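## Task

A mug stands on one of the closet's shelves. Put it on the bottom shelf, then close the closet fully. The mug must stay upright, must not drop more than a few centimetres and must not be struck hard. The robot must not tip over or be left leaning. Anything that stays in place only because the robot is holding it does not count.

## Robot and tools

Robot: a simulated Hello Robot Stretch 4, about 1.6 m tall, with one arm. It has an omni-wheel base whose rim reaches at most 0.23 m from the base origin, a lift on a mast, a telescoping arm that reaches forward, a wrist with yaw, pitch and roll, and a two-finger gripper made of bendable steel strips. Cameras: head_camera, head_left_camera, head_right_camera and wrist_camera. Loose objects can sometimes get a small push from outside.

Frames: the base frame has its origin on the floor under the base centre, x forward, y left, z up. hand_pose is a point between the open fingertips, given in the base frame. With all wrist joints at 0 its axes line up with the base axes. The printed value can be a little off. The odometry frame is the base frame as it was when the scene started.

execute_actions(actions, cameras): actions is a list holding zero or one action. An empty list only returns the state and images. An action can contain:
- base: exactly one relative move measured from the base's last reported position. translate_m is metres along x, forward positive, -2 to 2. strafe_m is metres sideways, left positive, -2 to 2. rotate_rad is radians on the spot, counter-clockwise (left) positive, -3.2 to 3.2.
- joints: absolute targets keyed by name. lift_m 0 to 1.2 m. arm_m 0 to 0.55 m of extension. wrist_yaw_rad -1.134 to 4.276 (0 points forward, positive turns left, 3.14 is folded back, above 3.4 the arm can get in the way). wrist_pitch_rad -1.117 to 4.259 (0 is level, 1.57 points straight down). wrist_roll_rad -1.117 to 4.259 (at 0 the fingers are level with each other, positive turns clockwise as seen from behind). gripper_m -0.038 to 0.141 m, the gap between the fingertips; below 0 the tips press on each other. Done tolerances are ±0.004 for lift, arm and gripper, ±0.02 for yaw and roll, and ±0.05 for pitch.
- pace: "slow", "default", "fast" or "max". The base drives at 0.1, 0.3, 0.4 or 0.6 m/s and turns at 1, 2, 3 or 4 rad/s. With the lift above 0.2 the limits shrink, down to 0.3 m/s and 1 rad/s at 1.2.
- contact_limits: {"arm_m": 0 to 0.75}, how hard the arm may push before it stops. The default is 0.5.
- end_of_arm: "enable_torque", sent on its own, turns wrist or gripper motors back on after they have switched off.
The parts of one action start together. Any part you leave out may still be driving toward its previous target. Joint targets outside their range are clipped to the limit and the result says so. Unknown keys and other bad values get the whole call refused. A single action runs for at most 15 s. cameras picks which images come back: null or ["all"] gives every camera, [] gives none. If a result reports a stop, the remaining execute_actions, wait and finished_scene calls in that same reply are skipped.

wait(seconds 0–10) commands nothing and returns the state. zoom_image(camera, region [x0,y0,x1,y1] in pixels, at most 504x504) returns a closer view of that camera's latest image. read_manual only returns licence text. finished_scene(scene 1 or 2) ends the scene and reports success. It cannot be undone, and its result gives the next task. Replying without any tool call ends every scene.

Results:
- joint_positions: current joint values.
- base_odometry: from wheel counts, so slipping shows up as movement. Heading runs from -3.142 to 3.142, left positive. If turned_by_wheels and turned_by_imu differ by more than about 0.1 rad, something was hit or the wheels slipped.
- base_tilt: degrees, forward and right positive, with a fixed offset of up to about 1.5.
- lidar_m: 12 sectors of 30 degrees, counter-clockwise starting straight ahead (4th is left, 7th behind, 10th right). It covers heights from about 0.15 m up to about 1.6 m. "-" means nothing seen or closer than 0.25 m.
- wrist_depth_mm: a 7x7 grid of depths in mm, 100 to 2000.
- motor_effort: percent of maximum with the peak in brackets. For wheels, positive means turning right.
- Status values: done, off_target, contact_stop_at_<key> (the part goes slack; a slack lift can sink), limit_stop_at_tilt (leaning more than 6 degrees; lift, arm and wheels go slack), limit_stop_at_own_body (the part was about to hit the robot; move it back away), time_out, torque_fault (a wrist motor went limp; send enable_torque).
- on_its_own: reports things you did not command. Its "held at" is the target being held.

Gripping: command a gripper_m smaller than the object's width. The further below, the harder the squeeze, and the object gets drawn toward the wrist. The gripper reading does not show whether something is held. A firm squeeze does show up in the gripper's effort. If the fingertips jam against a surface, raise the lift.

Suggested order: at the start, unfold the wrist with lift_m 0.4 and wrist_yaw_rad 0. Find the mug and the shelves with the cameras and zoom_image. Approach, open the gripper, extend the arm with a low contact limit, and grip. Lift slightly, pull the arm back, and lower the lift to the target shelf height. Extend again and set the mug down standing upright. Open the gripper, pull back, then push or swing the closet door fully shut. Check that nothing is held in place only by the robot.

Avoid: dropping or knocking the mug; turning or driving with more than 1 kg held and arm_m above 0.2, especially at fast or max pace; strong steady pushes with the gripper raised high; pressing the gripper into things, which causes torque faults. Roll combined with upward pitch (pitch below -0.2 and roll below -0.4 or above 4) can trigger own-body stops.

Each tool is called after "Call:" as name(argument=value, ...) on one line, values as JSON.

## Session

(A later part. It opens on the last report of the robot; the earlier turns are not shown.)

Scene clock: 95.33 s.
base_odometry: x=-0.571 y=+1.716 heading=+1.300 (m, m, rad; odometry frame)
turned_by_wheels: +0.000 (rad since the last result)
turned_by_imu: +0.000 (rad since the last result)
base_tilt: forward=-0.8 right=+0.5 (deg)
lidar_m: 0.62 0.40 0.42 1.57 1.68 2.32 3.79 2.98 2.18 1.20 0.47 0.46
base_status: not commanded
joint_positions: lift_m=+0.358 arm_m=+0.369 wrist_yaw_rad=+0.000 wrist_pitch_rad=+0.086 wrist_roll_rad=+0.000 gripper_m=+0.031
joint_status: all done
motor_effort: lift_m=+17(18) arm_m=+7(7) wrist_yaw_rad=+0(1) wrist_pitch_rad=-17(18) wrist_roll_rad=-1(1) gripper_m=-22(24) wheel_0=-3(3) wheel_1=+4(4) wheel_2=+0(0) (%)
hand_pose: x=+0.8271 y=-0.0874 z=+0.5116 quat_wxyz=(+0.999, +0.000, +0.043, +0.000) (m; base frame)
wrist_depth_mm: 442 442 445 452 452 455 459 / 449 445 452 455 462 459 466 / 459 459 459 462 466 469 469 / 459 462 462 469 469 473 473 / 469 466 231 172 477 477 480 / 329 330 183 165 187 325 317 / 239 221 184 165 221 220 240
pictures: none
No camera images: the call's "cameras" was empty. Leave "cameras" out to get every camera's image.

Call:
execute_actions(actions=[{"joints":{"gripper_m":0.13,"lift_m":0.354}}], cameras=[])

Call:
execute_actions(actions=[{"base":{"translate_m":-0.18},"joints":{"arm_m":0}}], cameras=["wrist_camera"])

Call:
execute_actions(actions=[{"base":{"strafe_m":-0.258},"joints":{"lift_m":0.812,"gripper_m":-0.01,"wrist_pitch_rad":-0.006,"wrist_roll_rad":1.57}}], cameras=["head_camera","wrist_camera"])

Scene clock: 99.73 s.
base_odometry: x=-0.571 y=+1.716 heading=+1.300 (m, m, rad; odometry frame)
turned_by_wheels: +0.000 (rad since the last result)
turned_by_imu: -0.001 (rad since the last result)
base_tilt: forward=-1.0 right=+0.5 (deg)
lidar_m: 0.59 0.41 0.46 1.58 1.64 2.34 3.80 2.96 2.14 1.25 0.46 0.42
base_status: not commanded
joint_positions: lift_m=+0.354 arm_m=+0.369 wrist_yaw_rad=+0.000 wrist_pitch_rad=+0.083 wrist_roll_rad=+0.000 gripper_m=+0.130
joint_status: all done
motor_effort: lift_m=+16(18) arm_m=+7(7) wrist_yaw_rad=-1(0) wrist_pitch_rad=-9(18) wrist_roll_rad=-1(1) gripper_m=+0(21) wheel_0=-3(3) wheel_1=+4(4) wheel_2=+0(0) (%)
hand_pose: x=+0.8271 y=-0.0874 z=+0.5085 quat_wxyz=(+0.999, +0.000, +0.041, +0.000) (m; base frame)
wrist_depth_mm: 442 449 452 452 452 459 459 / 449 445 455 455 459 462 462 / 455 455 455 459 466 466 473 / 462 459 466 466 473 477 477 / 466 466 436 183 469 477 477 / 325 216 195 180 202 297 314 / 236 230 219 150 224 227 237
pictures: none
No camera images: the call's "cameras" was empty. Leave "cameras" out to get every camera's image.

Scene clock: 101.93 s.
base_odometry: x=-0.619 y=+1.542 heading=+1.300 (m, m, rad; odometry frame)
turned_by_wheels: +0.000 (rad since the last result)
turned_by_imu: +0.000 (rad since the last result)
base_tilt: forward=-1.0 right=+0.4 (deg)
lidar_m: 0.80 0.55 1.66 1.57 1.65 2.33 3.61 2.94 2.17 2.07 0.73 0.58
base_status: done
joint_positions: lift_m=+0.354 arm_m=+0.001 wrist_yaw_rad=+0.000 wrist_pitch_rad=+0.083 wrist_roll_rad=+0.000 gripper_m=+0.130
joint_status: all done
motor_effort: lift_m=+17(17) arm_m=-7(7) wrist_yaw_rad=+0(1) wrist_pitch_rad=-8(10) wrist_roll_rad=-1(1) gripper_m=+1(0) wheel_0=-4(7) wheel_1=-4(14) wheel_2=+4(16) (%)
hand_pose: x=+0.4597 y=-0.0875 z=+0.5086 quat_wxyz=(+0.999, +0.000, +0.041, +0.000) (m; base frame)
wrist_depth_mm: 591 634 676 676 676 640 303 / 683 891 1008 1008 1008 1025 306 / 691 1008 1008 991 1008 1025 309 / 683 960 1025 1025 1042 1042 310 / 654 778 768 750 750 1042 310 / 661 216 1025 1060 219 1078 312 / 654 878 1042 150 1060 1025 314
pictures: wrist_camera
Images, in order (width x height): wrist_camera 616x392.

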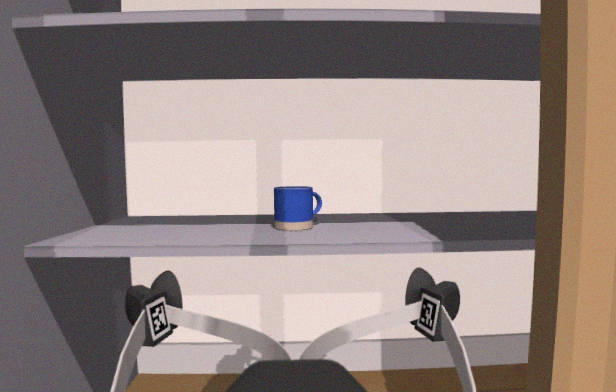

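Scene clock: 104.73 s.
base_odometry: x=-0.371 y=+1.474 heading=+1.300 (m, m, rad; odometry frame)
turned_by_wheels: +0.000 (rad since the last result)
turned_by_imu: -0.001 (rad since the last result)
base_tilt: forward=-0.9 right=+0.4 (deg)
lidar_m: 0.51 0.75 0.71 1.84 1.95 2.73 3.60 2.57 1.89 1.84 0.72 0.52
base_status: done
joint_positions: lift_m=+0.812 arm_m=+0.001 wrist_yaw_rad=+0.000 wrist_pitch_rad=-0.003 wrist_roll_rad=+1.569 gripper_m=-0.010
joint_status: all done
motor_effort: lift_m=+22(23) arm_m=-7(7) wrist_yaw_rad=+1(0) wrist_pitch_rad=-8(14) wrist_roll_rad=+1(5) gripper_m=-8(7) wheel_0=+5(13) wheel_1=-3(14) wheel_2=+0(1) (%)
hand_pose: x=+0.4607 y=-0.0875 z=+0.9910 quat_wxyz=(+0.708, +0.707, -0.001, +0.001) (m; base frame)
wrist_depth_mm: 282 286 290 291 294 297 301 / 282 285 287 291 294 298 301 / 281 286 289 291 296 298 301 / 282 285 287 291 293 298 301 / 282 283 287 291 293 298 300 / 282 285 287 202 294 297 301 / 640 854 676 603 609 976 732
pictures: head_camera, wrist_camera
Images, in order (width x height): head_camera 420x560, wrist_camera 616x392.

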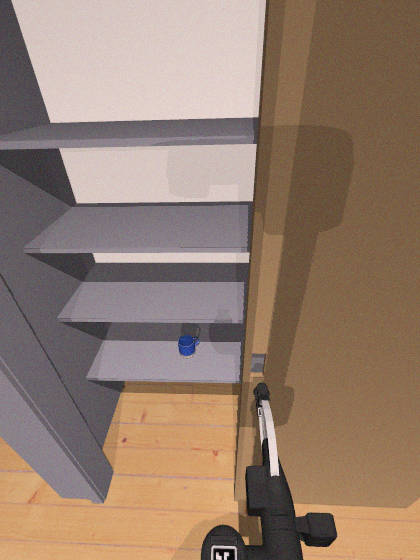

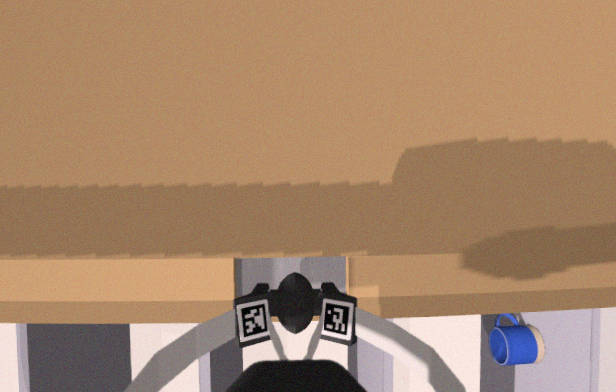

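Call:
execute_actions(actions=[{"joints":{"arm_m":0.073},"contact_limits":{"arm_m":0.2},"pace":"slow"}], cameras=[])

Call:
execute_actions(actions=[{"base":{"strafe_m":0.605},"pace":"slow"}], cameras=["head_right_camera","wrist_camera"])

Scene clock: 108.83 s.
base_odometry: x=-0.371 y=+1.474 heading=+1.300 (m, m, rad; odometry frame)
turned_by_wheels: +0.000 (rad since the last result)
turned_by_imu: -0.001 (rad since the last result)
base_tilt: forward=-0.9 right=+0.4 (deg)
lidar_m: 0.47 0.74 0.71 1.84 1.95 2.70 3.61 2.61 1.88 1.83 0.72 0.49
base_status: not commanded
joint_positions: lift_m=+0.812 arm_m=+0.071 wrist_yaw_rad=-0.001 wrist_pitch_rad=-0.004 wrist_roll_rad=+1.569 gripper_m=-0.010
joint_status: all done
motor_effort: lift_m=+22(21) arm_m=+10(10) wrist_yaw_rad=+5(5) wrist_pitch_rad=-7(9) wrist_roll_rad=+1(1) gripper_m=-7(9) wheel_0=+4(5) wheel_1=-3(3) wheel_2=+0(0) (%)
contact_limits: arm_m 0.2
hand_pose: x=+0.5304 y=-0.0878 z=+0.9910 quat_wxyz=(+0.708, +0.707, -0.002, +0.001) (m; base frame)
wrist_depth_mm: 216 219 221 225 227 229 232 / 216 219 222 224 227 229 231 / 216 218 222 224 226 228 232 / 216 219 220 223 226 229 232 / 216 218 221 223 227 228 230 / 215 218 219 209 224 227 229 / 389 216 222 175 224 820 676
pictures: none
No camera images: the call's "cameras" was empty. Leave "cameras" out to get every camera's image.

Scene clock: 116.03 s.
base_odometry: x=-0.953 y=+1.635 heading=+1.300 (m, m, rad; odometry frame)
turned_by_wheels: +0.000 (rad since the last result)
turned_by_imu: +0.000 (rad since the last result)
base_tilt: forward=-0.9 right=+0.4 (deg)
lidar_m: 0.48 0.54 1.30 1.25 1.30 1.83 3.57 3.02 2.54 2.45 0.71 0.50
base_status: done
joint_positions: lift_m=+0.812 arm_m=+0.072 wrist_yaw_rad=-0.007 wrist_pitch_rad=-0.004 wrist_roll_rad=+1.570 gripper_m=-0.010
joint_status: not commanded
on_its_own: wrist_yaw_rad is at rest, and its effort (+21) is outside its rest range (-13 to +13)
motor_effort: lift_m=+21(21) arm_m=+7(10) wrist_yaw_rad=+21(28) wrist_pitch_rad=-7(8) wrist_roll_rad=+1(1) gripper_m=-9(10) wheel_0=-10(13) wheel_1=+5(10) wheel_2=+0(1) (%)
hand_pose: x=+0.5305 y=-0.0895 z=+0.9910 quat_wxyz=(+0.708, +0.707, -0.004, -0.001) (m; base frame)
wrist_depth_mm: 227 229 231 236 237 241 243 / 227 229 232 235 237 240 242 / 227 229 233 235 236 239 241 / 225 228 230 232 236 237 241 / 225 227 230 232 236 238 240 / 224 225 228 205 234 238 239 / 206 208 196 210 201 210 209
pictures: head_right_camera, wrist_camera
Images, in order (width x height): head_right_camera 420x672, wrist_camera 616x392.

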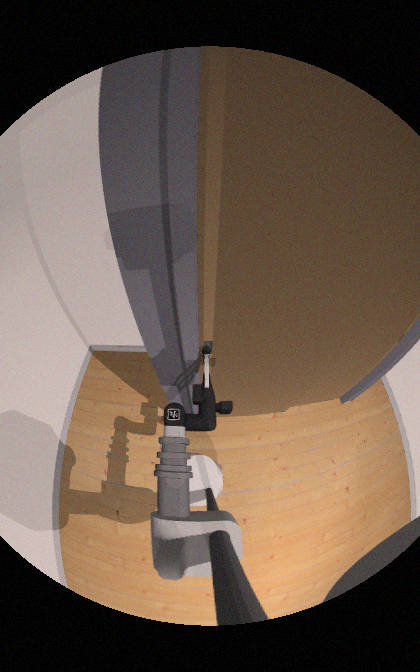

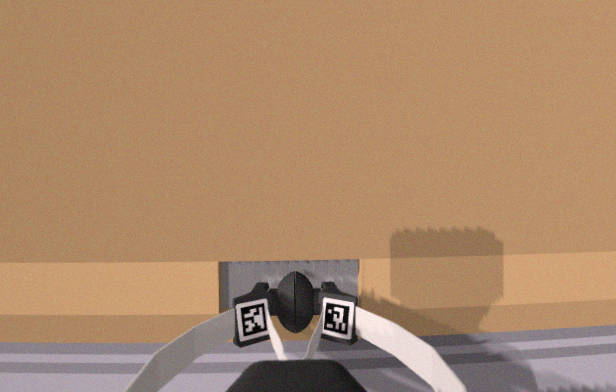

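Slight gap possibly; nudge.

Call:
execute_actions(actions=[{"base":{"strafe_m":0.004},"joints":{"arm_m":0.079},"pace":"slow"}], cameras=[])

Call:
execute_actions(actions=[{"joints":{"arm_m":0.01}}], cameras=["wrist_camera"])

Scene clock: 119.20 s.
base_odometry: x=-0.957 y=+1.636 heading=+1.299 (m, m, rad; odometry frame)
turned_by_wheels: -0.001 (rad since the last result)
turned_by_imu: -0.001 (rad since the last result)
base_tilt: forward=-1.1 right=+0.4 (deg)
lidar_m: 0.45 0.55 1.31 1.23 1.31 1.84 3.59 3.02 2.53 2.46 0.76 0.51
base_status: done
joint_positions: lift_m=+0.812 arm_m=+0.077 wrist_yaw_rad=-0.014 wrist_pitch_rad=-0.004 wrist_roll_rad=+1.570 gripper_m=-0.010
joint_status: all done
on_its_own: wrist_yaw_rad is at rest, and its effort (+40) is outside its rest range (-13 to +13)
motor_effort: lift_m=+22(22) arm_m=+12(12) wrist_yaw_rad=+40(40) wrist_pitch_rad=-6(8) wrist_roll_rad=+1(1) gripper_m=-5(9) wheel_0=-12(14) wheel_1=+5(6) wheel_2=-3(6) (%)
hand_pose: x=+0.5350 y=-0.0914 z=+0.9911 quat_wxyz=(+0.708, +0.707, -0.006, -0.004) (m; base frame)
wrist_depth_mm: 224 227 229 233 236 238 241 / 224 227 229 232 235 236 240 / 224 226 229 231 234 236 238 / 223 224 229 229 233 236 237 / 221 224 228 230 231 235 238 / 221 224 211 205 230 234 236 / 205 204 195 208 197 207 207
pictures: none
No camera images: the call's "cameras" was empty. Leave "cameras" out to get every camera's image.

Scene clock: 120.30 s.
base_odometry: x=-0.957 y=+1.636 heading=+1.299 (m, m, rad; odometry frame)
turned_by_wheels: +0.000 (rad since the last result)
turned_by_imu: +0.000 (rad since the last result)
base_tilt: forward=-0.9 right=+0.4 (deg)
lidar_m: 0.46 1.32 1.29 1.24 1.26 1.80 3.59 3.03 2.53 2.42 0.73 0.53
base_status: not commanded
joint_positions: lift_m=+0.812 arm_m=+0.011 wrist_yaw_rad=+0.000 wrist_pitch_rad=-0.004 wrist_roll_rad=+1.570 gripper_m=-0.010
joint_status: all done
motor_effort: lift_m=+22(21) arm_m=-7(9) wrist_yaw_rad=+1(40) wrist_pitch_rad=-9(9) wrist_roll_rad=+1(1) gripper_m=-8(9) wheel_0=-5(12) wheel_1=+3(5) wheel_2=-3(3) (%)
hand_pose: x=+0.4706 y=-0.0875 z=+0.9910 quat_wxyz=(+0.708, +0.707, -0.001, +0.001) (m; base frame)
wrist_depth_mm: 281 283 286 291 294 297 301 / 281 283 289 293 293 297 300 / 282 283 287 290 294 296 300 / 279 285 287 287 293 297 300 / 282 281 286 304 293 297 300 / 271 274 264 202 277 278 274 / 252 254 256 222 262 265 268
pictures: wrist_camera
Images, in order (width x height): wrist_camera 616x392.

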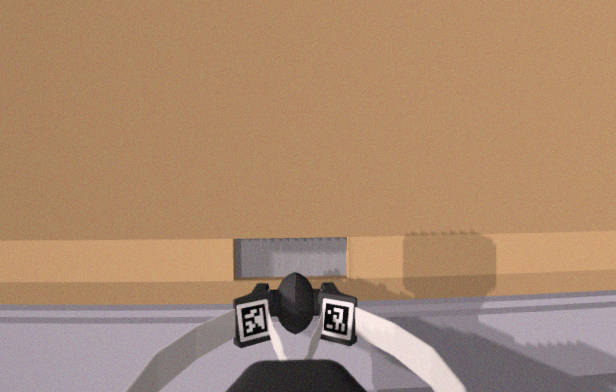

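Call:
finished_scene(scene=2)

The scene is finished: the task was done.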